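# Move blue carton from bookcase row onto desk

## Task

Pull the blue carton out of the line of cartons standing in the bookcase and set it down on the desk; every brown carton has to stay where it was, neither displaced nor rotated; the robot must not topple or be left leaning, the carton must rest on the desk by itself rather than being propped by the robot, and at the end the gripper must be open and the robot moved away from it.

## Robot and tools

ROBOT. A Hello Robot Stretch 4 with one arm: an omni-wheel base, a lift that rides up a mast, an arm that telescopes straight forward, a wrist with yaw, pitch and roll, and a two-finger gripper with bendable steel fingers. It stands about 1.6 m tall and its base rim lies within 0.23 m of the base origin. Cameras: head_camera, head_left_camera, head_right_camera and wrist_camera.

FRAMES. Base frame: origin on the floor beneath the base centre, x ahead, y to the left, z up. hand_pose is reported in this frame and marks a point between the open fingertips; with all wrist joints at zero its axes line up with the base frame. The printed value may be somewhat off. The odometry frame is wherever the base frame was when the scene began.

execute_actions. Argument "actions" is a list holding one action or nothing (empty list just reports state and pictures). Optional "cameras" picks which images come back: names from the list above, or "all"; omitted or null gives all, [] gives none; an unknown name rejects the call. An action contains "base", "joints" or both, optionally with "pace" and "contact_limits"; or it contains only "end_of_arm". All its motions start at once and may finish at different moments.
- "base": exactly one key, each a relative offset from where the base last measured itself in the latest state report. translate_m: straight drive in metres, + forward, -2 to 2. strafe_m: sideways in metres, + left, -2 to 2. rotate_rad: spin in place in radians, + counter-clockwise seen from above, -3.2 to 3.2.
- "joints": an object keyed by joint name, each an absolute target (not an offset). lift_m 0 to 1.2 m; arm_m 0 to 0.55 m extension; wrist_yaw_rad -1.134 to 4.276 (0 straight ahead, + turns left, 3.14 stowed backward, beyond 3.4 the arm may obstruct); wrist_pitch_rad -1.117 to 4.259 (0 level, 1.57 pointing down); wrist_roll_rad -1.117 to 4.259 (0 puts both fingers level; + turns the gripper clockwise viewed from behind); gripper_m -0.038 to 0.141, the fingertip gap in metres (under 0 the tips squeeze each other). Tolerances for "done": lift and arm ±0.004, yaw and roll ±0.02, pitch ±0.05, gripper ±0.004. A joint target outside its range is clipped and run, with a note; any other bad value or unknown key rejects the call and nothing moves.
- "pace": "slow", "default", "fast" or "max". Base top speeds 0.1/0.3/0.4/0.6 m/s and 1/2/3/4 rad/s; with the lift above 0.2 these are lowered, down to 0.3 m/s and 1 rad/s at lift 1.2.
- "contact_limits": only {"arm_m": value}, 0 (gentlest) to 0.75 (firmest), 0.5 if omitted; the arm halts with contact_stop when it pushes harder.
- {"end_of_arm": "enable_torque"} re-powers any wrist or gripper motor that shut itself off; it then holds its current position.
No action runs longer than 15 s. Any joint or base left out of an action may still be driving toward an earlier target without the status showing it. If a result reports a stop, the remaining execute_actions, wait and finished_scene calls in that same reply are skipped.

wait: seconds from 0 to 10; commands nothing, returns state and images as an empty execute_actions would.
zoom_image: camera name plus region [x0, y0, x1, y1] in pixels of that camera's most recent full image, origin top-left, at most 504 by 504; gives an enlarged view.
read_manual: section "licences" (default) returns URDF licence texts; moves nothing.
finished_scene: pass the current scene's number; it ends the scene once the robot has held the last command, reports success, and cannot be reversed. Replying without any tool call also ends things, so always call a tool.

RESULTS. base_status and joint_status tell how each motion ended: "done" (for the base, wheels turned the commanded amount even if slipping), "off_target" (stopped short, may still push), "contact_stop_at_<key>" (met resistance; that part goes slack, a slack lift may sag under load, slack wheels may roll), "limit_stop_at_<name>" including own_body and tilt (over 6 degrees lean: lift, arm and wheels go slack until the lean eases), "time_out", "torque_fault" (wrist or gripper motor went limp; send enable_torque). on_its_own lists what happened uncommanded; "held at" there is the held target, not the position. lidar_m: 12 distances in metres, sector 1 straight ahead then counter-clockwise in 30 degree steps (4th left, 7th behind, 10th right); "-" means nothing seen or closer than 0.25 m; it sees from about 0.15 m up, may miss glass, thin legs, things behind. wrist_depth_mm: 7 by 7 grid of median depths, 100 to 2000 mm, read from top left, "-" unknown; the robot's own parts appear. base_odometry counts wheel turns only; heading -3.142 to 3.142, + left. If turned_by_wheels and turned_by_imu differ by over about 0.1 rad, a bump or slip likely happened and heading is off by their difference. base_tilt in degrees, forward and right positive, with a fixed bias up to about 1.5. motor_effort is percent of maximum, + toward larger joint values, bracket = peak during last action; readings carry fixed offsets and noise. For wheel_0, wheel_1, wheel_2, + turns the base right. A load in a level gripper pushes wrist_pitch_rad effort away from 0.

GRIPPING. Command a gap smaller than the object to grasp; going lower squeezes harder and pulls the object toward the wrist by up to a third of the shortfall, opening pushes it out. Neither the gripper reading nor "done" proves a grasp; at commands of 0 or more a firm hold shows as a clear gripper effort change. Fingertips pressing down on a surface can jam; lift to free them.

CAUTIONS. Unfold the wrist at the start with lift_m 0.4 and wrist_yaw_rad 0 together. Tilting the gripper up (pitch below -0.2) combined with roll below -0.4 or above 4 risks own_body stops. Don't drive or turn carrying over 1 kg with arm_m above 0.2, especially at fast paces; strong sustained pushes or pulls, a high gripper or a high contact limit can tip the robot. Pressing the gripper into things can trigger torque faults. Avoid dropping, slamming or hard hits, disturbing the brown cartons, and leaving the carton leaning on the robot. Loose items may occasionally be nudged by outside forces. While you think, the robot keeps holding its last command and the world keeps running. Finish by opening the gripper and backing away.

Each tool is called as name(argument=value, ...), one argument or row to a line, values as JSON.

## Session

execute_actions(
  actions=[],
)

Scene clock: 0.00 s.
base_odometry: x=+0.000 y=+0.000 heading=+0.000 (m, m, rad; odometry frame)
turned_by_wheels: +0.000 (rad since the last result)
turned_by_imu: +0.000 (rad since the last result)
base_tilt: forward=+0.0 right=-0.8 (deg)
lidar_m: 2.20 2.34 1.51 1.40 1.41 1.76 1.45 1.50 1.90 1.90 1.92 2.35
base_status: not commanded
joint_positions: lift_m=+0.243 arm_m=+0.001 wrist_yaw_rad=+3.184 wrist_pitch_rad=-0.004 wrist_roll_rad=+0.004 gripper_m=+0.057
joint_status: not commanded
motor_effort: lift_m=+18 arm_m=+0 wrist_yaw_rad=-1 wrist_pitch_rad=-7 wrist_roll_rad=-2 gripper_m=-4 wheel_0=-1 wheel_1=+0 wheel_2=+0 (%)
hand_pose: x=-0.1202 y=+0.0751 z=+0.4219 quat_wxyz=(-0.021, +0.002, +0.002, +1.000) (m; base frame)
wrist_depth_mm: - 138 258 - - - 1661 / - 121 138 - - - 1576 / - 111 136 - - - 1618 / - 120 155 - - - 1618 / 167 135 - - - - 1618 / 215 1921 217 1921 212 1708 1537 / 212 1160 1078 647 1025 1060 1078
pictures: head_camera, head_left_camera, head_right_camera, wrist_camera
Images, in order (width x height): head_camera 420x560, head_left_camera 420x672, head_right_camera 420x672, wrist_camera 616x392.

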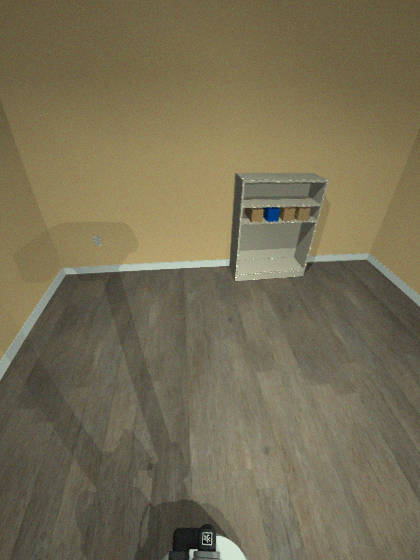

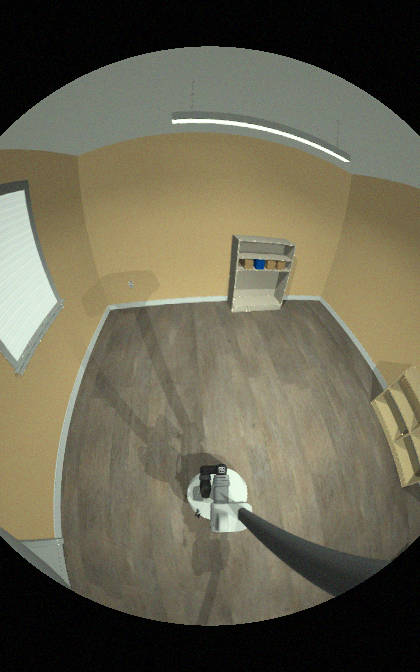

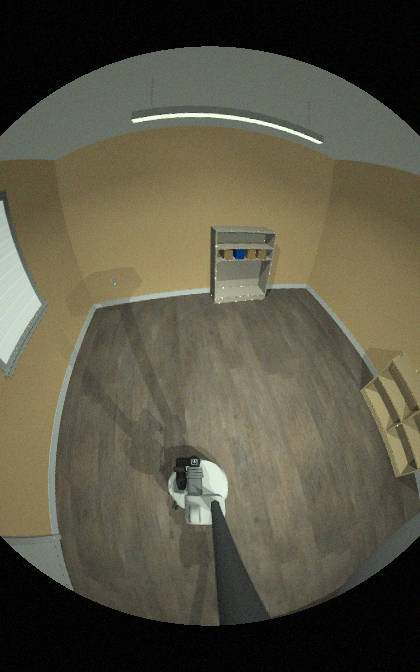

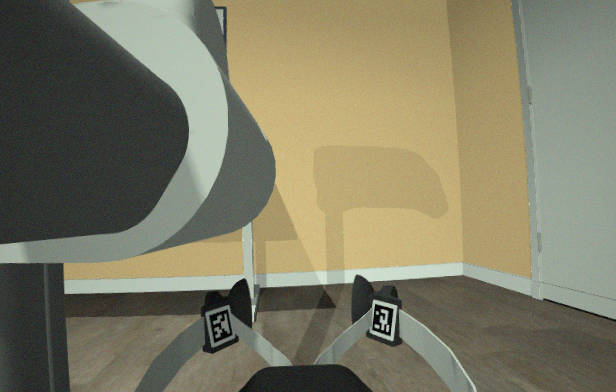

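execute_actions(
  actions=[
    {"base":{"rotate_rad":2.2},"joints":{"lift_m":0.8},"pace":"fast"},
  ],
  cameras=["head_camera","head_left_camera"],
)

Scene clock: 19.70 s.
base_odometry: x=+0.000 y=+0.000 heading=+2.200 (m, m, rad; odometry frame)
turned_by_wheels: +2.200 (rad since the last result)
turned_by_imu: +2.173 (rad since the last result)
base_tilt: forward=-0.1 right=-0.8 (deg)
lidar_m: 1.44 1.94 1.46 1.54 2.02 1.91 2.40 2.25 2.21 1.98 1.45 1.38
base_status: done
joint_positions: lift_m=+0.800 arm_m=+0.001 wrist_yaw_rad=+3.184 wrist_pitch_rad=-0.004 wrist_roll_rad=+0.004 gripper_m=+0.057
joint_status: all done
motor_effort: lift_m=+21(24) arm_m=+0(1) wrist_yaw_rad=-1(0) wrist_pitch_rad=-6(6) wrist_roll_rad=-1(2) gripper_m=-4(4) wheel_0=-1(8) wheel_1=+0(8) wheel_2=+0(12) (%)
hand_pose: x=-0.1201 y=+0.0751 z=+0.9790 quat_wxyz=(-0.021, +0.002, +0.002, +1.000) (m; base frame)
wrist_depth_mm: - 138 257 - - - - / - 121 137 - - - 1983 / - 111 136 - - - 1983 / - 121 155 - - - 1983 / 167 135 - - - - 1983 / 215 - 217 - 213 - 1863 / 212 - - - - 1983 1863
pictures: head_camera, head_left_camera
Images, in order (width x height): head_camera 420x560, head_left_camera 420x672.

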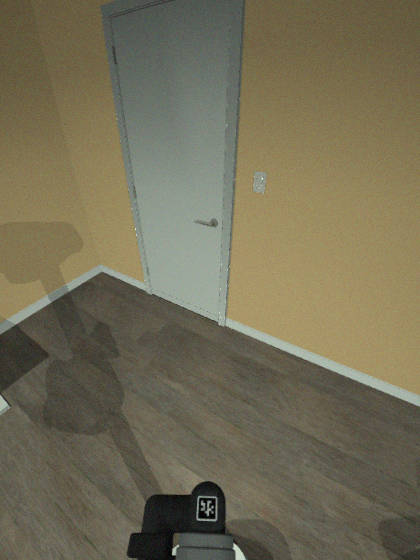

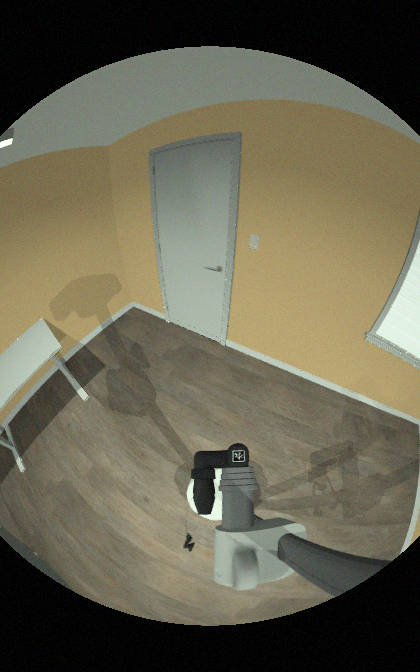

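execute_actions(
  actions=[
    {"base":{"rotate_rad":-2.17},"joints":{"wrist_yaw_rad":0},"pace":"fast"},
  ],
  cameras=[],
)

execute_actions(
  actions=[
    {"base":{"translate_m":0.9},"pace":"fast"},
  ],
  cameras=[],
)

execute_actions(
  actions=[
    {"base":{"strafe_m":-0.55},"joints":{"gripper_m":0.12},"pace":"fast"},
  ],
  cameras=["head_camera","wrist_camera"],
)

Scene clock: 28.00 s.
base_odometry: x=+0.000 y=+0.000 heading=+0.030 (m, m, rad; odometry frame)
turned_by_wheels: -2.170 (rad since the last result)
turned_by_imu: -2.147 (rad since the last result)
base_tilt: forward=+0.0 right=-0.8 (deg)
lidar_m: 2.21 2.28 1.50 1.39 1.41 1.80 1.45 1.50 1.93 1.89 1.95 2.30
base_status: done
joint_positions: lift_m=+0.800 arm_m=+0.001 wrist_yaw_rad=+0.000 wrist_pitch_rad=-0.004 wrist_roll_rad=+0.004 gripper_m=+0.057
joint_status: all done
motor_effort: lift_m=+21(21) arm_m=+0(0) wrist_yaw_rad=-3(9) wrist_pitch_rad=-6(7) wrist_roll_rad=-2(3) gripper_m=-3(4) wheel_0=+0(4) wheel_1=+0(7) wheel_2=-1(9) (%)
hand_pose: x=+0.4603 y=-0.0873 z=+0.9791 quat_wxyz=(+1.000, +0.002, -0.002, +0.000) (m; base frame)
wrist_depth_mm: - - - - - - - / - - - - - - - / - - - - - - - / - - - - - - - / - - - - - - - / - - 217 - 211 - - / - - - 1060 - - -
pictures: none
No camera images: the call's "cameras" was empty. Leave "cameras" out to get every camera's image.

Scene clock: 31.67 s.
base_odometry: x=+0.900 y=+0.027 heading=+0.030 (m, m, rad; odometry frame)
turned_by_wheels: +0.000 (rad since the last result)
turned_by_imu: -0.004 (rad since the last result)
base_tilt: forward=+0.0 right=-0.8 (deg)
lidar_m: 1.27 1.57 1.59 1.45 1.47 1.95 3.17 2.39 1.95 1.86 2.24 1.32
base_status: done
joint_positions: lift_m=+0.800 arm_m=+0.001 wrist_yaw_rad=+0.000 wrist_pitch_rad=-0.004 wrist_roll_rad=+0.004 gripper_m=+0.057
joint_status: not commanded
motor_effort: lift_m=+21(20) arm_m=-1(0) wrist_yaw_rad=-1(3) wrist_pitch_rad=-9(8) wrist_roll_rad=-2(2) gripper_m=-3(3) wheel_0=+0(6) wheel_1=+1(7) wheel_2=+1(7) (%)
hand_pose: x=+0.4603 y=-0.0874 z=+0.9791 quat_wxyz=(+1.000, +0.002, -0.002, +0.000) (m; base frame)
wrist_depth_mm: 1308 1308 1366 1397 1464 1499 1537 / 1281 1308 1430 1397 1430 1499 1537 / 1281 1281 1366 1397 1430 1464 1537 / 1255 1281 1366 1397 1430 1430 1366 / 1255 1308 1336 1336 1255 1430 1229 / 1255 1308 218 1366 211 1138 1182 / 1281 1229 1308 750 1182 1397 1366
pictures: none
No camera images: the call's "cameras" was empty. Leave "cameras" out to get every camera's image.

Scene clock: 34.40 s.
base_odometry: x=+0.916 y=-0.523 heading=+0.030 (m, m, rad; odometry frame)
turned_by_wheels: +0.000 (rad since the last result)
turned_by_imu: +0.000 (rad since the last result)
base_tilt: forward=-0.1 right=-0.8 (deg)
lidar_m: 1.28 1.63 2.09 2.01 2.09 2.63 3.09 2.10 1.35 1.35 1.69 1.44
base_status: done
joint_positions: lift_m=+0.800 arm_m=+0.001 wrist_yaw_rad=+0.000 wrist_pitch_rad=-0.004 wrist_roll_rad=+0.004 gripper_m=+0.120
joint_status: all done
motor_effort: lift_m=+20(21) arm_m=+0(0) wrist_yaw_rad=-1(1) wrist_pitch_rad=-7(6) wrist_roll_rad=-2(2) gripper_m=-2(3) wheel_0=-2(12) wheel_1=+0(7) wheel_2=+0(1) (%)
hand_pose: x=+0.4603 y=-0.0874 z=+0.9791 quat_wxyz=(+1.000, +0.002, -0.002, +0.000) (m; base frame)
wrist_depth_mm: 1336 1397 1366 1499 1537 1576 1576 / 1308 1397 1397 1464 1537 1576 1618 / 1336 1366 1397 1430 1499 1576 1576 / 1308 1366 1397 1464 1464 1576 1618 / 1336 1336 1336 1397 1281 1499 1618 / 1336 1366 1078 1118 216 1499 1576 / 1308 1308 1281 149 1366 1537 1576
pictures: head_camera, wrist_camera
Images, in order (width x height): head_camera 420x560, wrist_camera 616x392.

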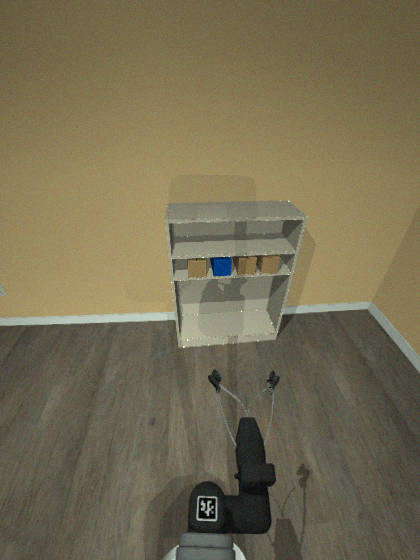

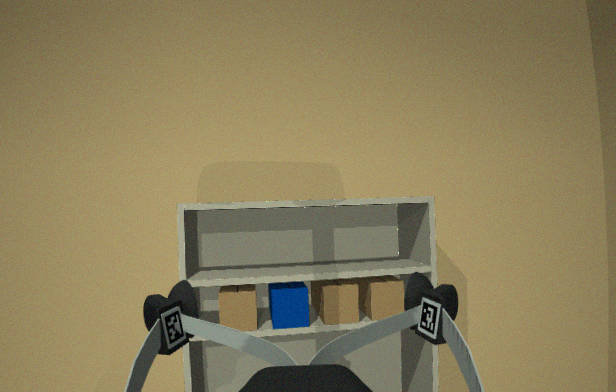

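execute_actions(
  actions=[
    {"base":{"rotate_rad":0.11},"joints":{"lift_m":0.5,"gripper_m":0.08},"pace":"fast"},
  ],
  cameras=[],
)

execute_actions(
  actions=[
    {"base":{"translate_m":0.35},"pace":"fast"},
  ],
  cameras=["head_camera","wrist_camera"],
)

Scene clock: 44.13 s.
base_odometry: x=+0.916 y=-0.523 heading=+0.140 (m, m, rad; odometry frame)
turned_by_wheels: +0.110 (rad since the last result)
turned_by_imu: +0.107 (rad since the last result)
base_tilt: forward=-0.1 right=-0.8 (deg)
lidar_m: 1.26 1.70 2.09 1.99 2.14 2.91 2.74 1.83 1.35 1.66 1.74 1.35
base_status: done
joint_positions: lift_m=+0.500 arm_m=+0.001 wrist_yaw_rad=+0.000 wrist_pitch_rad=-0.004 wrist_roll_rad=+0.004 gripper_m=+0.080
joint_status: all done
motor_effort: lift_m=+15(18) arm_m=-1(0) wrist_yaw_rad=-1(1) wrist_pitch_rad=-6(7) wrist_roll_rad=-3(2) gripper_m=-3(3) wheel_0=+0(4) wheel_1=+0(5) wheel_2=+0(8) (%)
hand_pose: x=+0.4603 y=-0.0874 z=+0.6796 quat_wxyz=(+1.000, +0.002, -0.002, +0.000) (m; base frame)
wrist_depth_mm: 1464 1464 1464 1464 1430 1464 1464 / 1464 1430 1397 1430 1430 1464 1464 / 1397 1397 1430 1366 1397 1397 1430 / 1397 1430 1430 1098 1160 1281 1464 / 1397 1430 1464 1397 1366 1366 1464 / 1430 1464 1078 1366 219 1366 1430 / 1430 1366 1397 154 1397 1229 1430
pictures: none
No camera images: the call's "cameras" was empty. Leave "cameras" out to get every camera's image.

Scene clock: 46.37 s.
base_odometry: x=+1.263 y=-0.474 heading=+0.140 (m, m, rad; odometry frame)
turned_by_wheels: +0.000 (rad since the last result)
turned_by_imu: -0.002 (rad since the last result)
base_tilt: forward=-0.1 right=-0.8 (deg)
lidar_m: 0.94 1.31 1.81 2.00 2.11 2.85 3.07 1.83 1.50 1.67 1.76 1.00
base_status: done
joint_positions: lift_m=+0.500 arm_m=+0.001 wrist_yaw_rad=+0.000 wrist_pitch_rad=-0.004 wrist_roll_rad=+0.004 gripper_m=+0.080
joint_status: not commanded
motor_effort: lift_m=+14(15) arm_m=-1(0) wrist_yaw_rad=-1(1) wrist_pitch_rad=-6(8) wrist_roll_rad=-2(2) gripper_m=-3(2) wheel_0=-2(6) wheel_1=-1(9) wheel_2=+1(12) (%)
hand_pose: x=+0.4603 y=-0.0874 z=+0.6796 quat_wxyz=(+1.000, +0.002, -0.002, +0.000) (m; base frame)
wrist_depth_mm: 1042 1078 1098 1098 1098 1098 1098 / 1078 1060 820 917 931 917 1078 / 1060 1060 960 1008 1060 1025 842 / 1078 1060 842 741 768 768 854 / 1042 1025 917 991 1008 1042 866 / 1042 1025 750 1025 218 1025 866 / 1025 1042 831 154 1025 946 820
pictures: head_camera, wrist_camera
Images, in order (width x height): head_camera 420x560, wrist_camera 616x392.

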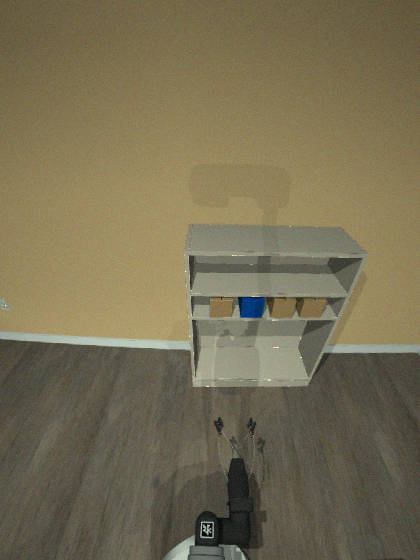

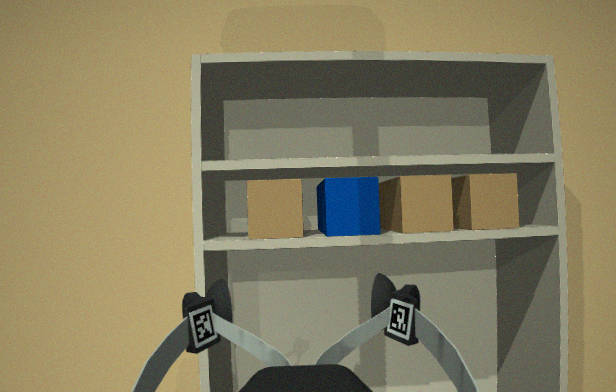

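execute_actions(
  actions=[
    {"base":{"rotate_rad":-0.035},"joints":{"gripper_m":0.125}},
  ],
  cameras=[],
)

execute_actions(
  actions=[
    {"base":{"strafe_m":-0.05},"joints":{"arm_m":0.33}},
  ],
  cameras=["head_camera","wrist_camera"],
)

Scene clock: 61.23 s.
base_odometry: x=+1.263 y=-0.474 heading=+0.105 (m, m, rad; odometry frame)
turned_by_wheels: -0.035 (rad since the last result)
turned_by_imu: -0.036 (rad since the last result)
base_tilt: forward=-0.1 right=-0.8 (deg)
lidar_m: 0.94 1.30 1.78 2.02 2.07 2.78 3.49 1.88 1.51 1.65 1.72 1.01
base_status: done
joint_positions: lift_m=+0.500 arm_m=+0.001 wrist_yaw_rad=+0.000 wrist_pitch_rad=-0.004 wrist_roll_rad=+0.004 gripper_m=+0.125
joint_status: all done
motor_effort: lift_m=+14(15) arm_m=+0(1) wrist_yaw_rad=-2(1) wrist_pitch_rad=-7(5) wrist_roll_rad=-2(2) gripper_m=-2(6) wheel_0=+1(4) wheel_1=-1(4) wheel_2=-2(3) (%)
hand_pose: x=+0.4603 y=-0.0875 z=+0.6796 quat_wxyz=(+1.000, +0.002, -0.002, +0.000) (m; base frame)
wrist_depth_mm: 1060 1042 1078 1098 1098 1138 1138 / 1025 1078 842 917 931 878 1118 / 1060 1025 1025 1025 1078 946 1138 / 1025 1060 778 759 768 809 1078 / 1025 1060 831 1008 1025 931 1118 / 1025 1042 991 1025 1008 904 1098 / 1025 1025 831 150 1042 931 809
pictures: none
No camera images: the call's "cameras" was empty. Leave "cameras" out to get every camera's image.

Scene clock: 63.33 s.
base_odometry: x=+1.268 y=-0.524 heading=+0.104 (m, m, rad; odometry frame)
turned_by_wheels: +0.000 (rad since the last result)
turned_by_imu: -0.001 (rad since the last result)
base_tilt: forward=-0.1 right=-0.8 (deg)
lidar_m: 0.95 1.30 1.75 2.05 2.11 2.85 3.06 1.82 1.47 1.62 1.66 1.01
base_status: done
joint_positions: lift_m=+0.500 arm_m=+0.329 wrist_yaw_rad=+0.000 wrist_pitch_rad=-0.004 wrist_roll_rad=+0.004 gripper_m=+0.125
joint_status: all done
motor_effort: lift_m=+14(15) arm_m=+7(6) wrist_yaw_rad=-1(0) wrist_pitch_rad=-6(6) wrist_roll_rad=-2(2) gripper_m=-1(1) wheel_0=+0(7) wheel_1=+0(8) wheel_2=-1(3) (%)
hand_pose: x=+0.7882 y=-0.0874 z=+0.6796 quat_wxyz=(+1.000, +0.002, -0.002, +0.000) (m; base frame)
wrist_depth_mm: 430 585 634 640 654 647 615 / 439 634 683 707 723 715 634 / 410 424 445 459 442 488 455 / 433 415 415 418 436 436 449 / 404 407 413 424 436 442 452 / 418 508 676 683 683 715 647 / 433 492 668 150 691 715 661
pictures: head_camera, wrist_camera
Images, in order (width x height): head_camera 420x560, wrist_camera 616x392.

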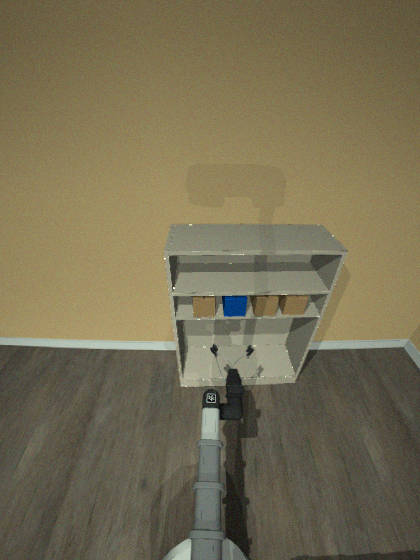

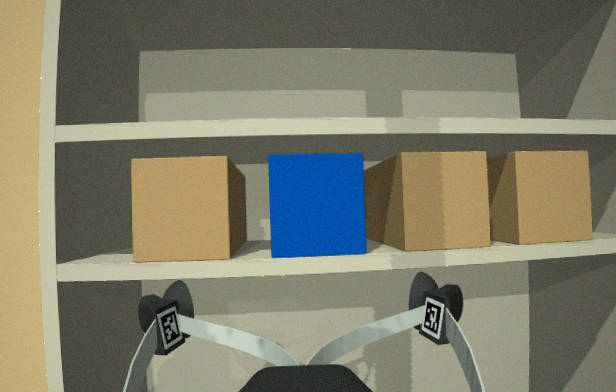

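execute_actions(
  actions=[
    {"base":{"rotate_rad":0.065},"joints":{"gripper_m":0.115}},
  ],
  cameras=[],
)

execute_actions(
  actions=[
    {"base":{"strafe_m":-0.08},"joints":{"arm_m":0.42}},
  ],
  cameras=["head_camera","wrist_camera"],
)

Scene clock: 75.13 s.
base_odometry: x=+1.268 y=-0.524 heading=+0.169 (m, m, rad; odometry frame)
turned_by_wheels: +0.065 (rad since the last result)
turned_by_imu: +0.063 (rad since the last result)
base_tilt: forward=+0.0 right=-0.8 (deg)
lidar_m: 0.93 1.34 1.87 2.07 2.22 3.06 3.54 1.71 1.47 1.62 1.71 0.96
base_status: done
joint_positions: lift_m=+0.500 arm_m=+0.329 wrist_yaw_rad=+0.000 wrist_pitch_rad=-0.004 wrist_roll_rad=+0.004 gripper_m=+0.115
joint_status: all done
motor_effort: lift_m=+15(15) arm_m=+7(7) wrist_yaw_rad=-1(2) wrist_pitch_rad=-8(6) wrist_roll_rad=-2(2) gripper_m=+0(2) wheel_0=-1(6) wheel_1=+0(3) wheel_2=-1(3) (%)
hand_pose: x=+0.7882 y=-0.0874 z=+0.6796 quat_wxyz=(+1.000, +0.002, -0.002, +0.000) (m; base frame)
wrist_depth_mm: 759 512 627 647 661 647 661 / 750 512 691 683 691 699 699 / 750 436 442 424 424 421 424 / 741 508 415 418 415 418 430 / 732 430 413 415 415 415 430 / 741 449 668 676 216 683 699 / 723 410 676 148 676 668 683
pictures: none
No camera images: the call's "cameras" was empty. Leave "cameras" out to get every camera's image.

Scene clock: 76.47 s.
base_odometry: x=+1.281 y=-0.603 heading=+0.169 (m, m, rad; odometry frame)
turned_by_wheels: +0.000 (rad since the last result)
turned_by_imu: +0.000 (rad since the last result)
base_tilt: forward=-0.1 right=-0.8 (deg)
lidar_m: 0.94 1.31 1.86 2.13 2.30 3.17 3.50 1.64 1.41 1.55 1.61 0.97
base_status: done
joint_positions: lift_m=+0.500 arm_m=+0.419 wrist_yaw_rad=+0.000 wrist_pitch_rad=-0.004 wrist_roll_rad=+0.004 gripper_m=+0.115
joint_status: all done
motor_effort: lift_m=+15(15) arm_m=+7(7) wrist_yaw_rad=-1(1) wrist_pitch_rad=-7(6) wrist_roll_rad=-2(2) gripper_m=-1(2) wheel_0=-1(10) wheel_1=+1(9) wheel_2=-1(1) (%)
hand_pose: x=+0.8782 y=-0.0874 z=+0.6796 quat_wxyz=(+1.000, +0.002, -0.002, +0.000) (m; base frame)
wrist_depth_mm: 430 580 591 603 597 609 609 / 404 597 603 603 597 603 580 / 387 325 373 324 359 329 364 / 407 324 338 325 359 327 355 / 379 320 324 322 325 325 329 / 375 319 324 591 217 585 597 / 410 521 580 148 591 591 591
pictures: head_camera, wrist_camera
Images, in order (width x height): head_camera 420x560, wrist_camera 616x392.

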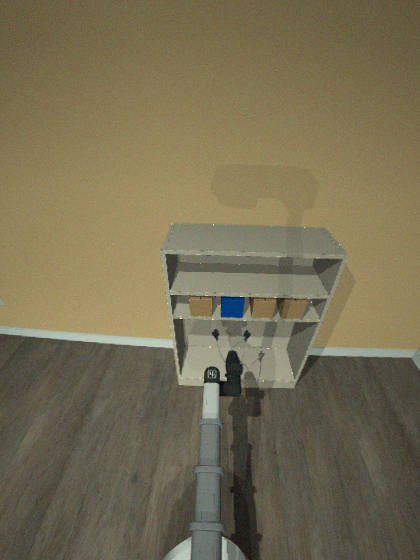

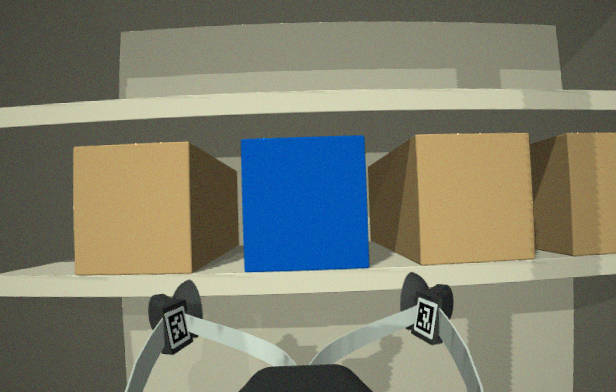

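execute_actions(
  actions=[
    {"joints":{"lift_m":0.528,"arm_m":0.49}},
  ],
  cameras=["wrist_camera"],
)

Scene clock: 83.87 s.
base_odometry: x=+1.281 y=-0.603 heading=+0.169 (m, m, rad; odometry frame)
turned_by_wheels: +0.000 (rad since the last result)
turned_by_imu: -0.001 (rad since the last result)
base_tilt: forward=+0.0 right=-0.8 (deg)
lidar_m: 0.92 1.33 1.86 2.14 2.27 3.20 3.51 1.58 1.41 1.54 1.63 1.00
base_status: not commanded
joint_positions: lift_m=+0.528 arm_m=+0.489 wrist_yaw_rad=+0.000 wrist_pitch_rad=-0.004 wrist_roll_rad=+0.004 gripper_m=+0.115
joint_status: all done
motor_effort: lift_m=+21(23) arm_m=+7(7) wrist_yaw_rad=+0(0) wrist_pitch_rad=-7(7) wrist_roll_rad=-2(2) gripper_m=+0(1) wheel_0=+0(0) wheel_1=+1(1) wheel_2=-1(1) (%)
hand_pose: x=+0.9482 y=-0.0874 z=+0.7070 quat_wxyz=(+1.000, +0.002, -0.002, +0.000) (m; base frame)
wrist_depth_mm: 427 525 535 535 530 535 539 / 424 517 525 525 525 530 530 / 265 278 291 268 320 282 273 / 251 253 304 254 290 256 255 / 248 251 298 253 291 253 255 / 248 248 251 251 216 254 254 / 249 249 250 148 512 512 521
pictures: wrist_camera
Images, in order (width x height): wrist_camera 616x392.

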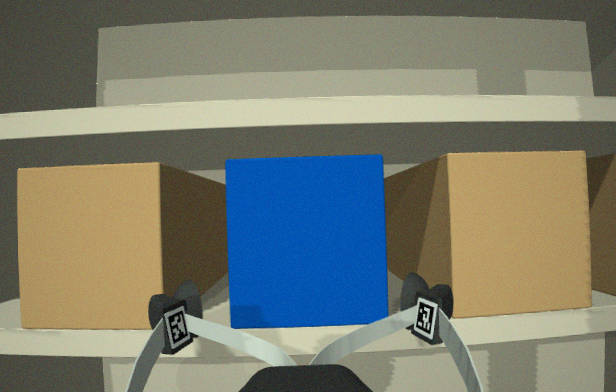

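execute_actions(
  actions=[
    {"base":{"strafe_m":-0.005},"joints":{"gripper_m":0.119},"pace":"slow"},
  ],
  cameras=[],
)

execute_actions(
  actions=[
    {"joints":{"arm_m":0.535},"pace":"slow","contact_limits":{"arm_m":0.15}},
  ],
  cameras=["wrist_camera"],
)

Scene clock: 89.97 s.
base_odometry: x=+1.282 y=-0.608 heading=+0.170 (m, m, rad; odometry frame)
turned_by_wheels: +0.000 (rad since the last result)
turned_by_imu: -0.001 (rad since the last result)
base_tilt: forward=+0.0 right=-0.8 (deg)
lidar_m: 0.94 1.32 1.88 2.13 2.30 2.79 3.52 1.62 1.39 1.52 1.63 1.01
base_status: done
joint_positions: lift_m=+0.528 arm_m=+0.489 wrist_yaw_rad=+0.000 wrist_pitch_rad=-0.004 wrist_roll_rad=+0.004 gripper_m=+0.119
joint_status: all done
motor_effort: lift_m=+21(22) arm_m=+7(7) wrist_yaw_rad=-1(1) wrist_pitch_rad=-7(6) wrist_roll_rad=-2(2) gripper_m=-1(1) wheel_0=+3(6) wheel_1=-1(4) wheel_2=+0(4) (%)
hand_pose: x=+0.9482 y=-0.0874 z=+0.7070 quat_wxyz=(+1.000, +0.002, -0.002, +0.000) (m; base frame)
wrist_depth_mm: 439 525 525 530 530 535 535 / 439 521 521 530 530 530 535 / 265 282 264 268 304 282 272 / 252 253 253 254 307 257 256 / 250 251 312 252 310 254 255 / 248 251 251 251 216 253 254 / 249 248 250 148 512 517 521
pictures: none
No camera images: the call's "cameras" was empty. Leave "cameras" out to get every camera's image.

Scene clock: 91.60 s.
base_odometry: x=+1.282 y=-0.608 heading=+0.170 (m, m, rad; odometry frame)
turned_by_wheels: +0.000 (rad since the last result)
turned_by_imu: -0.001 (rad since the last result)
base_tilt: forward=-0.1 right=-0.7 (deg)
lidar_m: 0.94 1.31 1.88 2.14 2.30 2.81 3.51 1.61 1.39 1.53 1.60 0.98
base_status: not commanded
joint_positions: lift_m=+0.528 arm_m=+0.534 wrist_yaw_rad=+0.000 wrist_pitch_rad=-0.004 wrist_roll_rad=+0.004 gripper_m=+0.119
joint_status: all done
motor_effort: lift_m=+21(21) arm_m=+6(6) wrist_yaw_rad=-1(1) wrist_pitch_rad=-6(7) wrist_roll_rad=-3(1) gripper_m=-1(0) wheel_0=+3(3) wheel_1=-1(1) wheel_2=+0(0) (%)
contact_limits: arm_m 0.15
hand_pose: x=+0.9932 y=-0.0874 z=+0.7070 quat_wxyz=(+1.000, +0.002, -0.002, +0.000) (m; base frame)
wrist_depth_mm: 433 480 484 480 484 492 484 / 392 211 211 213 213 214 217 / 233 249 254 235 278 247 248 / 206 219 208 208 277 211 210 / 206 216 207 208 208 210 211 / 204 206 206 206 207 208 209 / 204 205 206 148 207 208 208
pictures: wrist_camera
Images, in order (width x height): wrist_camera 616x392.

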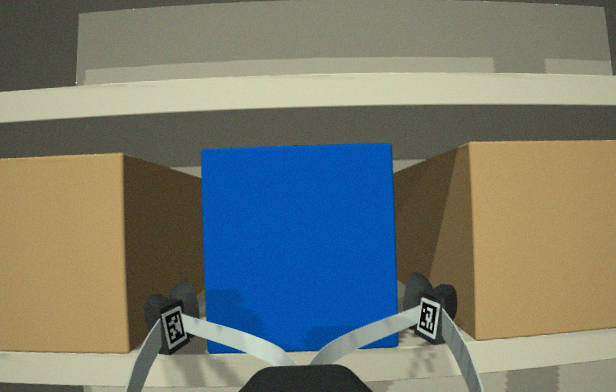

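execute_actions(
  actions=[
    {"base":{"translate_m":0.025},"joints":{"arm_m":0.548,"lift_m":0.536},"pace":"slow","contact_limits":{"arm_m":0.15}},
  ],
  cameras=["wrist_camera"],
)

Scene clock: 96.87 s.
base_odometry: x=+1.306 y=-0.603 heading=+0.170 (m, m, rad; odometry frame)
turned_by_wheels: +0.000 (rad since the last result)
turned_by_imu: -0.001 (rad since the last result)
base_tilt: forward=+0.0 right=-0.7 (deg)
lidar_m: 0.92 1.29 1.84 2.14 2.28 2.82 3.55 1.59 1.40 1.54 1.61 0.96
base_status: done
joint_positions: lift_m=+0.536 arm_m=+0.546 wrist_yaw_rad=-0.004 wrist_pitch_rad=-0.004 wrist_roll_rad=+0.004 gripper_m=+0.119
joint_status: all done
motor_effort: lift_m=+21(23) arm_m=+11(12) wrist_yaw_rad=+10(12) wrist_pitch_rad=-6(7) wrist_roll_rad=-2(1) gripper_m=-1(2) wheel_0=+5(8) wheel_1=+4(6) wheel_2=-7(2) (%)
contact_limits: arm_m 0.15
hand_pose: x=+1.0053 y=-0.0885 z=+0.7150 quat_wxyz=(+1.000, +0.002, -0.002, -0.002) (m; base frame)
wrist_depth_mm: 439 442 442 445 445 449 452 / 173 173 174 176 176 177 189 / 203 244 224 205 242 247 232 / 170 224 175 176 177 198 175 / 169 220 174 176 176 200 174 / 169 189 173 174 176 186 173 / 168 181 173 173 174 180 -
pictures: wrist_camera
Images, in order (width x height): wrist_camera 616x392.

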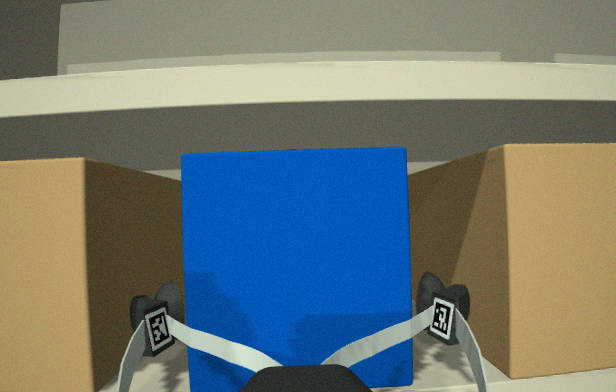

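execute_actions(
  actions=[
    {"joints":{"gripper_m":0.03}},
  ],
  cameras=[],
)

execute_actions(
  actions=[
    {"joints":{"lift_m":0.546},"pace":"slow"},
  ],
  cameras=[],
)

execute_actions(
  actions=[
    {"joints":{"arm_m":0.47},"pace":"slow"},
  ],
  cameras=["wrist_camera","head_camera"],
)

Scene clock: 102.73 s.
base_odometry: x=+1.307 y=-0.603 heading=+0.170 (m, m, rad; odometry frame)
turned_by_wheels: +0.000 (rad since the last result)
turned_by_imu: -0.001 (rad since the last result)
base_tilt: forward=+0.0 right=-0.8 (deg)
lidar_m: 0.90 1.30 1.84 2.14 2.29 2.79 3.51 1.60 1.42 1.54 1.61 0.97
base_status: not commanded
joint_positions: lift_m=+0.536 arm_m=+0.547 wrist_yaw_rad=+0.000 wrist_pitch_rad=-0.003 wrist_roll_rad=+0.004 gripper_m=+0.031
joint_status: all done
motor_effort: lift_m=+22(22) arm_m=+6(10) wrist_yaw_rad=+0(11) wrist_pitch_rad=-7(7) wrist_roll_rad=-2(3) gripper_m=-31(30) wheel_0=+3(5) wheel_1=+2(4) wheel_2=-3(7) (%)
hand_pose: x=+1.0062 y=-0.0874 z=+0.7149 quat_wxyz=(+1.000, +0.002, -0.002, +0.000) (m; base frame)
wrist_depth_mm: 433 445 442 442 445 452 449 / 172 172 173 174 174 176 177 / 201 239 198 206 211 247 233 / 169 222 156 157 158 201 173 / 168 218 156 156 157 202 172 / 167 185 155 155 156 176 171 / 167 170 153 154 154 176 -
pictures: none
No camera images: the call's "cameras" was empty. Leave "cameras" out to get every camera's image.

Scene clock: 103.47 s.
base_odometry: x=+1.307 y=-0.603 heading=+0.170 (m, m, rad; odometry frame)
turned_by_wheels: +0.000 (rad since the last result)
turned_by_imu: +0.000 (rad since the last result)
base_tilt: forward=+0.0 right=-0.8 (deg)
lidar_m: 0.91 1.31 1.85 2.13 2.29 2.85 3.55 1.60 1.40 1.54 1.63 0.96
base_status: not commanded
joint_positions: lift_m=+0.546 arm_m=+0.547 wrist_yaw_rad=+0.000 wrist_pitch_rad=-0.003 wrist_roll_rad=+0.004 gripper_m=+0.031
joint_status: all done
motor_effort: lift_m=+22(24) arm_m=+6(6) wrist_yaw_rad=+0(0) wrist_pitch_rad=-9(10) wrist_roll_rad=-1(2) gripper_m=-32(31) wheel_0=+3(3) wheel_1=+2(2) wheel_2=-3(3) (%)
hand_pose: x=+1.0062 y=-0.0874 z=+0.7247 quat_wxyz=(+1.000, +0.002, -0.001, +0.000) (m; base frame)
wrist_depth_mm: 433 445 445 445 445 452 449 / 389 442 172 173 175 175 452 / 187 200 173 173 174 236 220 / 169 239 156 157 158 202 173 / 167 217 156 156 156 203 172 / 167 185 154 155 156 175 171 / 166 170 154 154 155 176 -
pictures: none
No camera images: the call's "cameras" was empty. Leave "cameras" out to get every camera's image.

Scene clock: 105.53 s.
base_odometry: x=+1.307 y=-0.603 heading=+0.170 (m, m, rad; odometry frame)
turned_by_wheels: +0.000 (rad since the last result)
turned_by_imu: -0.001 (rad since the last result)
base_tilt: forward=+0.0 right=-0.8 (deg)
lidar_m: 0.84 1.30 1.83 2.14 2.30 2.82 3.56 1.62 1.39 1.50 1.59 0.96
base_status: not commanded
joint_positions: lift_m=+0.546 arm_m=+0.471 wrist_yaw_rad=+0.000 wrist_pitch_rad=-0.003 wrist_roll_rad=+0.004 gripper_m=+0.031
joint_status: all done
motor_effort: lift_m=+22(22) arm_m=-6(7) wrist_yaw_rad=+0(1) wrist_pitch_rad=-9(8) wrist_roll_rad=-2(2) gripper_m=-31(31) wheel_0=+3(3) wheel_1=+2(2) wheel_2=-3(3) (%)
hand_pose: x=+0.9306 y=-0.0874 z=+0.7246 quat_wxyz=(+1.000, +0.002, -0.001, +0.000) (m; base frame)
wrist_depth_mm: 436 517 517 521 521 535 530 / 439 517 521 521 517 525 525 / 264 247 247 249 250 252 252 / 245 260 156 157 158 249 249 / 242 245 155 156 157 248 248 / 242 243 155 156 156 247 245 / 240 170 154 154 156 245 247
pictures: head_camera, wrist_camera
Images, in order (width x height): head_camera 420x560, wrist_camera 616x392.

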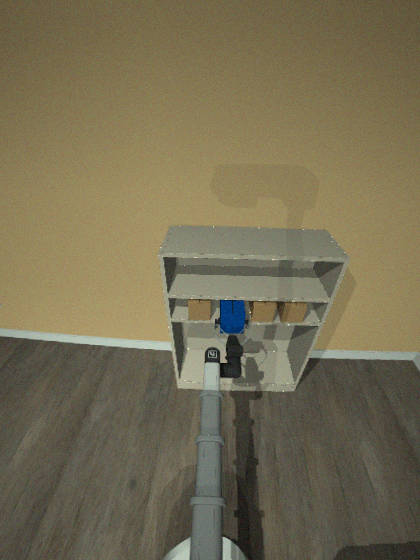

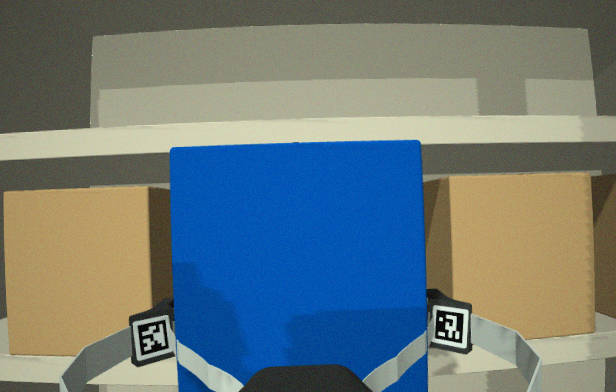

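execute_actions(
  actions=[
    {"joints":{"arm_m":0.05}},
  ],
  cameras=[],
)

execute_actions(
  actions=[
    {"base":{"rotate_rad":3.0},"joints":{"lift_m":0.75}},
  ],
  cameras=["head_camera","head_left_camera"],
)

Scene clock: 113.33 s.
base_odometry: x=+1.307 y=-0.603 heading=+0.170 (m, m, rad; odometry frame)
turned_by_wheels: +0.000 (rad since the last result)
turned_by_imu: -0.002 (rad since the last result)
base_tilt: forward=+0.0 right=-0.8 (deg)
lidar_m: 0.43 1.30 1.83 2.13 2.30 2.79 3.53 1.59 1.41 1.55 1.61 0.43
base_status: not commanded
joint_positions: lift_m=+0.546 arm_m=+0.051 wrist_yaw_rad=+0.000 wrist_pitch_rad=-0.002 wrist_roll_rad=+0.004 gripper_m=+0.031
joint_status: all done
motor_effort: lift_m=+22(22) arm_m=-7(8) wrist_yaw_rad=+0(0) wrist_pitch_rad=-10(11) wrist_roll_rad=-2(2) gripper_m=-31(32) wheel_0=+3(3) wheel_1=+2(2) wheel_2=-3(3) (%)
hand_pose: x=+0.5106 y=-0.0874 z=+0.7246 quat_wxyz=(+1.000, +0.002, -0.001, +0.000) (m; base frame)
wrist_depth_mm: 1025 991 991 1008 1008 991 991 / 1008 1008 759 788 798 778 1008 / 991 866 946 946 960 891 960 / 1008 842 156 157 158 683 976 / 976 831 155 156 157 668 960 / 991 750 154 156 155 750 960 / 976 169 153 154 155 788 831
pictures: none
No camera images: the call's "cameras" was empty. Leave "cameras" out to get every camera's image.

Scene clock: 116.13 s.
base_odometry: x=+1.307 y=-0.603 heading=-3.113 (m, m, rad; odometry frame)
turned_by_wheels: +3.000 (rad since the last result)
turned_by_imu: +2.965 (rad since the last result)
base_tilt: forward=-0.1 right=-0.8 (deg)
lidar_m: 0.41 1.83 1.41 1.53 1.57 1.04 0.92 0.95 1.63 2.12 2.19 2.84
base_status: done
joint_positions: lift_m=+0.750 arm_m=+0.051 wrist_yaw_rad=+0.000 wrist_pitch_rad=-0.002 wrist_roll_rad=+0.004 gripper_m=+0.031
joint_status: all done
motor_effort: lift_m=+21(23) arm_m=-7(6) wrist_yaw_rad=-2(2) wrist_pitch_rad=-10(11) wrist_roll_rad=-3(2) gripper_m=-32(32) wheel_0=+1(7) wheel_1=+1(5) wheel_2=+0(11) (%)
hand_pose: x=+0.5106 y=-0.0873 z=+0.9286 quat_wxyz=(+1.000, +0.002, -0.001, +0.000) (m; base frame)
wrist_depth_mm: - - - - - - - / - - - - - - - / - - - - - - - / - - 156 157 158 - - / - - 156 156 157 - - / - - 154 155 156 - - / - 170 154 154 155 1983 -
pictures: head_camera, head_left_camera
Images, in order (width x height): head_camera 420x560, head_left_camera 420x672.

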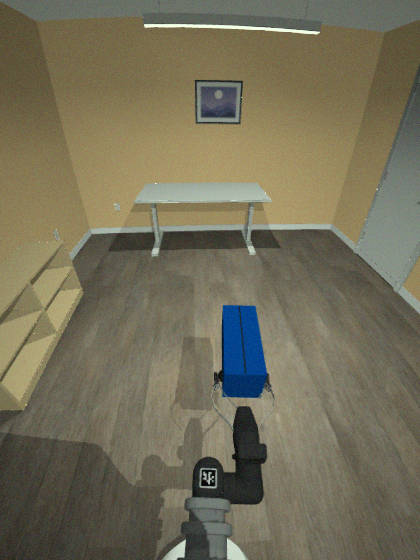

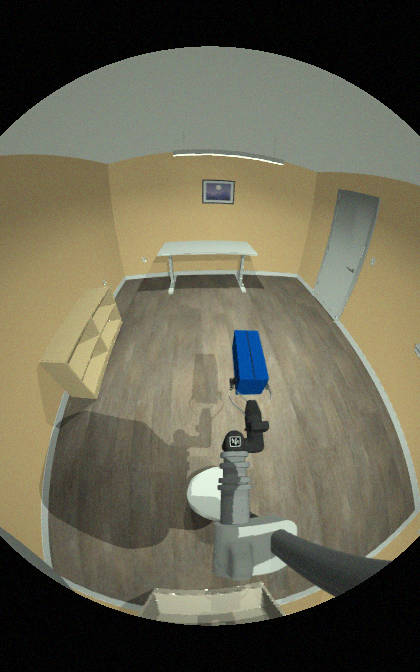

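execute_actions(
  actions=[
    {"base":{"translate_m":1.5}},
  ],
  cameras=["head_camera"],
)

Scene clock: 124.97 s.
base_odometry: x=-0.193 y=-0.646 heading=-3.113 (m, m, rad; odometry frame)
turned_by_wheels: +0.000 (rad since the last result)
turned_by_imu: -0.008 (rad since the last result)
base_tilt: forward=-0.1 right=-0.8 (deg)
lidar_m: 0.43 1.23 1.38 1.29 1.31 2.23 2.43 2.78 2.15 2.02 2.03 1.30
base_status: done
joint_positions: lift_m=+0.750 arm_m=+0.051 wrist_yaw_rad=+0.000 wrist_pitch_rad=-0.002 wrist_roll_rad=+0.004 gripper_m=+0.031
joint_status: not commanded
motor_effort: lift_m=+21(21) arm_m=-6(6) wrist_yaw_rad=-1(3) wrist_pitch_rad=-10(10) wrist_roll_rad=-3(2) gripper_m=-32(31) wheel_0=-1(7) wheel_1=+0(7) wheel_2=+1(9) (%)
hand_pose: x=+0.5105 y=-0.0874 z=+0.9287 quat_wxyz=(+1.000, +0.002, -0.001, +0.000) (m; base frame)
wrist_depth_mm: 1661 1661 1661 1808 1863 1863 1921 / 1618 1661 1708 1756 1808 1808 1921 / 1661 1708 1708 1756 1808 1921 1921 / 1661 1661 156 157 158 1863 1921 / 1661 1661 155 156 157 1863 1921 / 1138 1008 154 155 156 1160 1921 / 1229 170 154 154 155 1863 1863
pictures: head_camera
Images, in order (width x height): head_camera 420x560.

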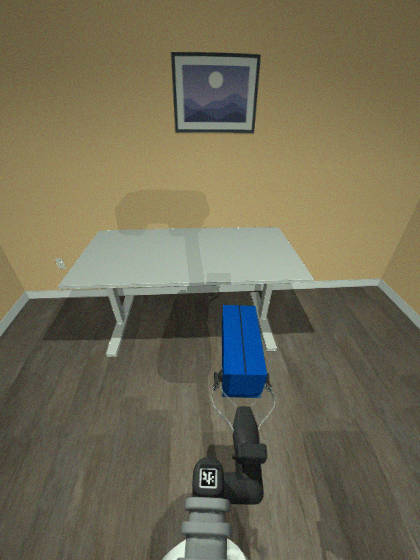

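execute_actions(
  actions=[
    {"base":{"translate_m":0.45},"joints":{"arm_m":0.3}},
  ],
  cameras=["head_camera","head_left_camera"],
)

Scene clock: 132.60 s.
base_odometry: x=-0.643 y=-0.659 heading=-3.113 (m, m, rad; odometry frame)
turned_by_wheels: +0.000 (rad since the last result)
turned_by_imu: -0.003 (rad since the last result)
base_tilt: forward=-0.1 right=-0.8 (deg)
lidar_m: 0.67 0.75 1.01 1.31 1.36 1.72 2.85 3.17 2.15 1.90 1.97 0.80
base_status: done
joint_positions: lift_m=+0.750 arm_m=+0.299 wrist_yaw_rad=+0.000 wrist_pitch_rad=-0.002 wrist_roll_rad=+0.004 gripper_m=+0.031
joint_status: all done
motor_effort: lift_m=+21(21) arm_m=+6(6) wrist_yaw_rad=-1(1) wrist_pitch_rad=-11(11) wrist_roll_rad=-2(2) gripper_m=-32(31) wheel_0=+0(3) wheel_1=+0(6) wheel_2=+1(9) (%)
hand_pose: x=+0.7583 y=-0.0874 z=+0.9287 quat_wxyz=(+1.000, +0.002, -0.001, +0.000) (m; base frame)
wrist_depth_mm: 991 991 1025 1042 1118 1138 1182 / 976 1008 1042 1078 1078 1118 1182 / 976 991 1008 1060 1078 1118 1160 / 960 1025 156 157 158 1118 1160 / 946 991 155 156 157 1098 1138 / 946 991 154 156 156 891 1138 / 621 171 154 154 154 521 559
pictures: head_camera, head_left_camera
Images, in order (width x height): head_camera 420x560, head_left_camera 420x672.

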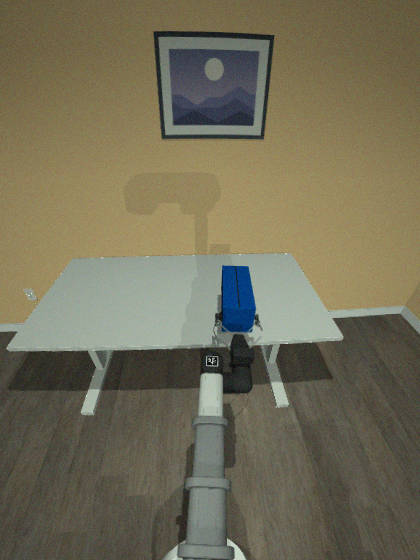

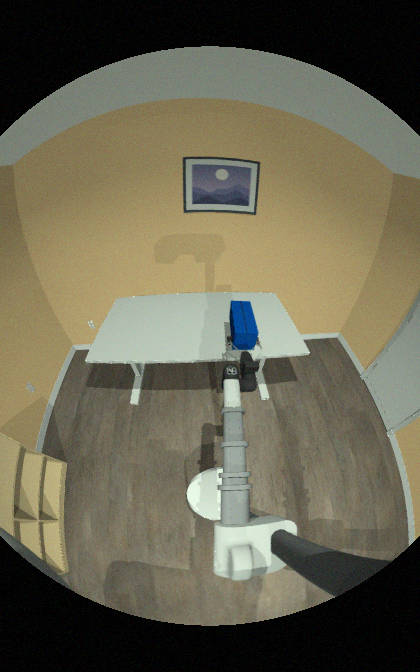

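execute_actions(
  actions=[
    {"joints":{"arm_m":0.38,"lift_m":0.7},"pace":"slow"},
  ],
  cameras=["wrist_camera","head_left_camera"],
)

Scene clock: 138.63 s.
base_odometry: x=-0.643 y=-0.659 heading=-3.113 (m, m, rad; odometry frame)
turned_by_wheels: +0.000 (rad since the last result)
turned_by_imu: -0.002 (rad since the last result)
base_tilt: forward=+0.0 right=-0.8 (deg)
lidar_m: 0.74 0.77 1.00 1.33 1.37 1.71 2.85 3.17 2.12 1.93 1.97 0.78
base_status: not commanded
joint_positions: lift_m=+0.700 arm_m=+0.379 wrist_yaw_rad=+0.000 wrist_pitch_rad=-0.002 wrist_roll_rad=+0.004 gripper_m=+0.031
joint_status: all done
motor_effort: lift_m=+15(20) arm_m=+7(5) wrist_yaw_rad=+0(2) wrist_pitch_rad=-11(10) wrist_roll_rad=-2(1) gripper_m=-33(32) wheel_0=+0(0) wheel_1=+0(0) wheel_2=+2(1) (%)
hand_pose: x=+0.8382 y=-0.0874 z=+0.8792 quat_wxyz=(+1.000, +0.002, -0.001, +0.000) (m; base frame)
wrist_depth_mm: 904 931 946 976 1025 1060 1078 / 904 946 976 960 1008 1042 1078 / 891 946 946 960 991 1025 1078 / 891 917 156 157 158 1025 1078 / 878 917 156 156 157 1025 1078 / 778 798 154 155 156 627 1042 / 496 170 154 154 155 421 449
pictures: head_left_camera, wrist_camera
Images, in order (width x height): head_left_camera 420x672, wrist_camera 616x392.

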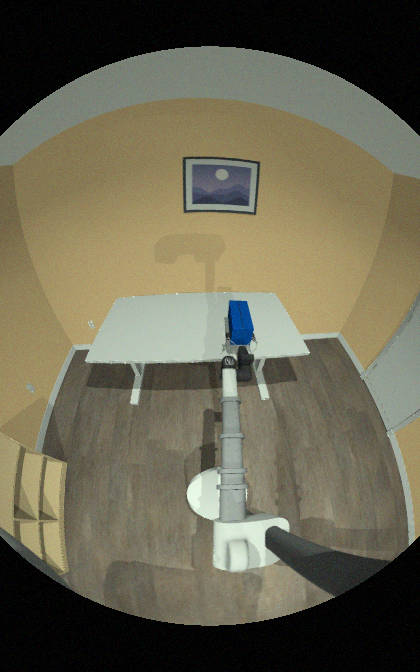

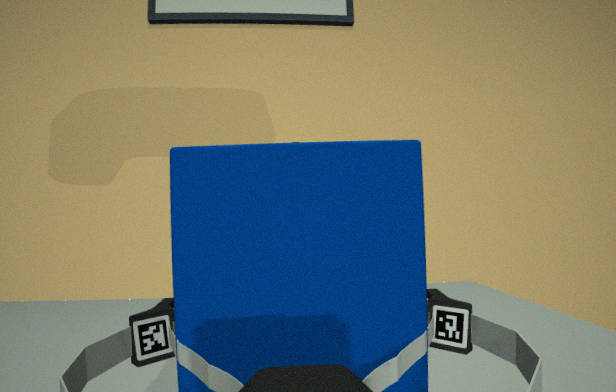

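execute_actions(
  actions=[
    {"joints":{"lift_m":0.62},"pace":"slow"},
  ],
  cameras=["wrist_camera","head_left_camera"],
)

Scene clock: 145.80 s.
base_odometry: x=-0.643 y=-0.659 heading=-3.113 (m, m, rad; odometry frame)
turned_by_wheels: +0.000 (rad since the last result)
turned_by_imu: -0.001 (rad since the last result)
base_tilt: forward=-0.1 right=-0.8 (deg)
lidar_m: 0.72 0.76 0.99 1.34 1.37 1.72 2.87 3.17 2.10 1.92 1.97 0.79
base_status: not commanded
joint_positions: lift_m=+0.620 arm_m=+0.379 wrist_yaw_rad=+0.000 wrist_pitch_rad=-0.002 wrist_roll_rad=+0.004 gripper_m=+0.031
joint_status: all done
motor_effort: lift_m=+14(14) arm_m=+7(7) wrist_yaw_rad=-2(2) wrist_pitch_rad=-10(10) wrist_roll_rad=-3(2) gripper_m=-33(31) wheel_0=+0(0) wheel_1=+0(0) wheel_2=+1(2) (%)
hand_pose: x=+0.8382 y=-0.0874 z=+0.7992 quat_wxyz=(+1.000, +0.002, -0.001, +0.000) (m; base frame)
wrist_depth_mm: 917 946 960 991 1008 1060 1078 / 904 946 946 976 1025 1060 1098 / 904 931 946 960 991 1060 1078 / 878 904 156 157 157 1042 1060 / 878 917 155 156 157 1025 1060 / 488 492 154 155 156 394 418 / 314 170 154 154 155 259 272
pictures: head_left_camera, wrist_camera
Images, in order (width x height): head_left_camera 420x672, wrist_camera 616x392.

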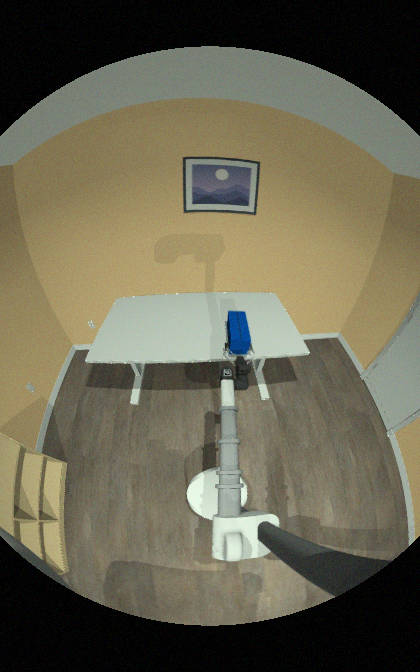

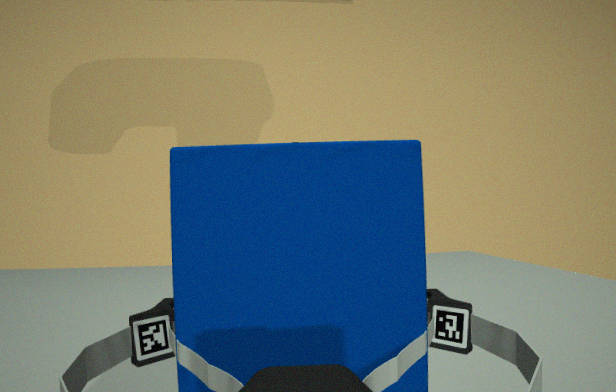

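execute_actions(
  actions=[
    {"joints":{"lift_m":0.6},"pace":"slow"},
  ],
  cameras=[],
)

Scene clock: 151.83 s.
base_odometry: x=-0.643 y=-0.659 heading=-3.113 (m, m, rad; odometry frame)
turned_by_wheels: +0.000 (rad since the last result)
turned_by_imu: -0.001 (rad since the last result)
base_tilt: forward=+0.0 right=-0.8 (deg)
lidar_m: 0.73 0.77 1.01 1.35 1.38 1.73 2.87 3.19 2.11 1.92 1.96 0.82
base_status: not commanded
joint_positions: lift_m=+0.600 arm_m=+0.379 wrist_yaw_rad=+0.000 wrist_pitch_rad=-0.002 wrist_roll_rad=+0.004 gripper_m=+0.031
joint_status: all done
motor_effort: lift_m=+15(15) arm_m=+7(6) wrist_yaw_rad=-1(1) wrist_pitch_rad=-10(10) wrist_roll_rad=-2(3) gripper_m=-32(31) wheel_0=+0(0) wheel_1=+0(0) wheel_2=+1(2) (%)
hand_pose: x=+0.8382 y=-0.0874 z=+0.7792 quat_wxyz=(+1.000, +0.002, -0.001, +0.000) (m; base frame)
wrist_depth_mm: 904 946 960 991 1025 1042 1098 / 917 931 946 1008 1008 1060 1078 / 891 946 946 976 991 1060 1098 / 878 917 156 157 158 1025 1078 / 904 917 155 156 157 809 1078 / 410 413 154 155 156 332 355 / 263 170 154 155 155 220 237
pictures: none
No camera images: the call's "cameras" was empty. Leave "cameras" out to get every camera's image.

execute_actions(
  actions=[
    {"joints":{"lift_m":0.585},"pace":"slow"},
  ],
  cameras=["wrist_camera"],
)

Scene clock: 155.93 s.
base_odometry: x=-0.643 y=-0.659 heading=-3.113 (m, m, rad; odometry frame)
turned_by_wheels: +0.000 (rad since the last result)
turned_by_imu: -0.001 (rad since the last result)
base_tilt: forward=-0.1 right=-0.8 (deg)
lidar_m: 0.74 0.77 1.01 1.33 1.37 1.72 2.88 3.18 2.12 1.90 2.01 0.81
base_status: not commanded
joint_positions: lift_m=+0.585 arm_m=+0.379 wrist_yaw_rad=+0.000 wrist_pitch_rad=-0.002 wrist_roll_rad=+0.004 gripper_m=+0.031
joint_status: all done
motor_effort: lift_m=+14(14) arm_m=+6(7) wrist_yaw_rad=-1(1) wrist_pitch_rad=-11(11) wrist_roll_rad=-3(2) gripper_m=-31(30) wheel_0=+0(0) wheel_1=+0(0) wheel_2=+1(1) (%)
hand_pose: x=+0.8382 y=-0.0874 z=+0.7642 quat_wxyz=(+1.000, +0.002, -0.001, +0.000) (m; base frame)
wrist_depth_mm: 917 931 976 976 1008 1042 1118 / 891 931 946 1008 1025 1042 1078 / 891 931 960 976 1008 1025 1078 / 891 917 156 157 158 1042 1060 / 878 904 155 156 157 683 1042 / 359 362 155 156 156 286 309 / 228 169 153 154 155 190 212
pictures: wrist_camera
Images, in order (width x height): wrist_camera 616x392.

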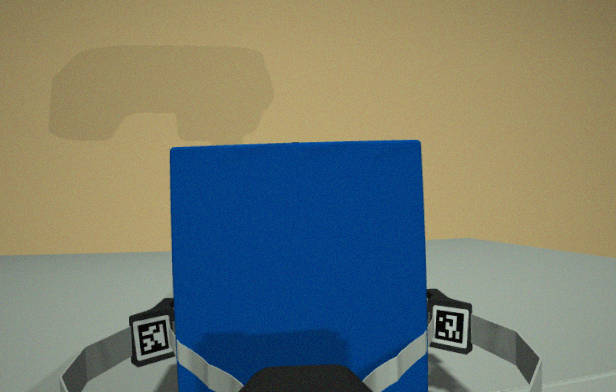

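execute_actions(
  actions=[
    {"joints":{"lift_m":0.57},"pace":"slow"},
  ],
  cameras=[],
)

Scene clock: 160.57 s.
base_odometry: x=-0.643 y=-0.659 heading=-3.113 (m, m, rad; odometry frame)
turned_by_wheels: +0.000 (rad since the last result)
turned_by_imu: -0.001 (rad since the last result)
base_tilt: forward=-0.1 right=-0.8 (deg)
lidar_m: 0.73 0.74 1.00 1.33 1.36 1.73 2.88 3.14 2.13 1.92 1.98 0.82
base_status: not commanded
joint_positions: lift_m=+0.571 arm_m=+0.379 wrist_yaw_rad=+0.000 wrist_pitch_rad=-0.015 wrist_roll_rad=+0.004 gripper_m=+0.031
joint_status: all done
on_its_own: wrist_pitch_rad is at rest, and its effort (+24) is outside its rest range (-23 to +23)
motor_effort: lift_m=+10(15) arm_m=+7(7) wrist_yaw_rad=-1(0) wrist_pitch_rad=+24(25) wrist_roll_rad=-1(2) gripper_m=-31(31) wheel_0=+0(0) wheel_1=+0(0) wheel_2=+1(1) (%)
hand_pose: x=+0.8382 y=-0.0875 z=+0.7531 quat_wxyz=(+1.000, +0.002, -0.007, +0.000) (m; base frame)
wrist_depth_mm: 917 946 960 991 1042 1060 1098 / 917 946 976 991 1025 1060 1118 / 917 931 946 976 1008 1060 1078 / 891 904 156 156 158 1042 1078 / 891 904 156 156 157 715 1042 / 347 349 154 155 156 274 297 / 214 168 153 154 154 180 -
pictures: none
No camera images: the call's "cameras" was empty. Leave "cameras" out to get every camera's image.


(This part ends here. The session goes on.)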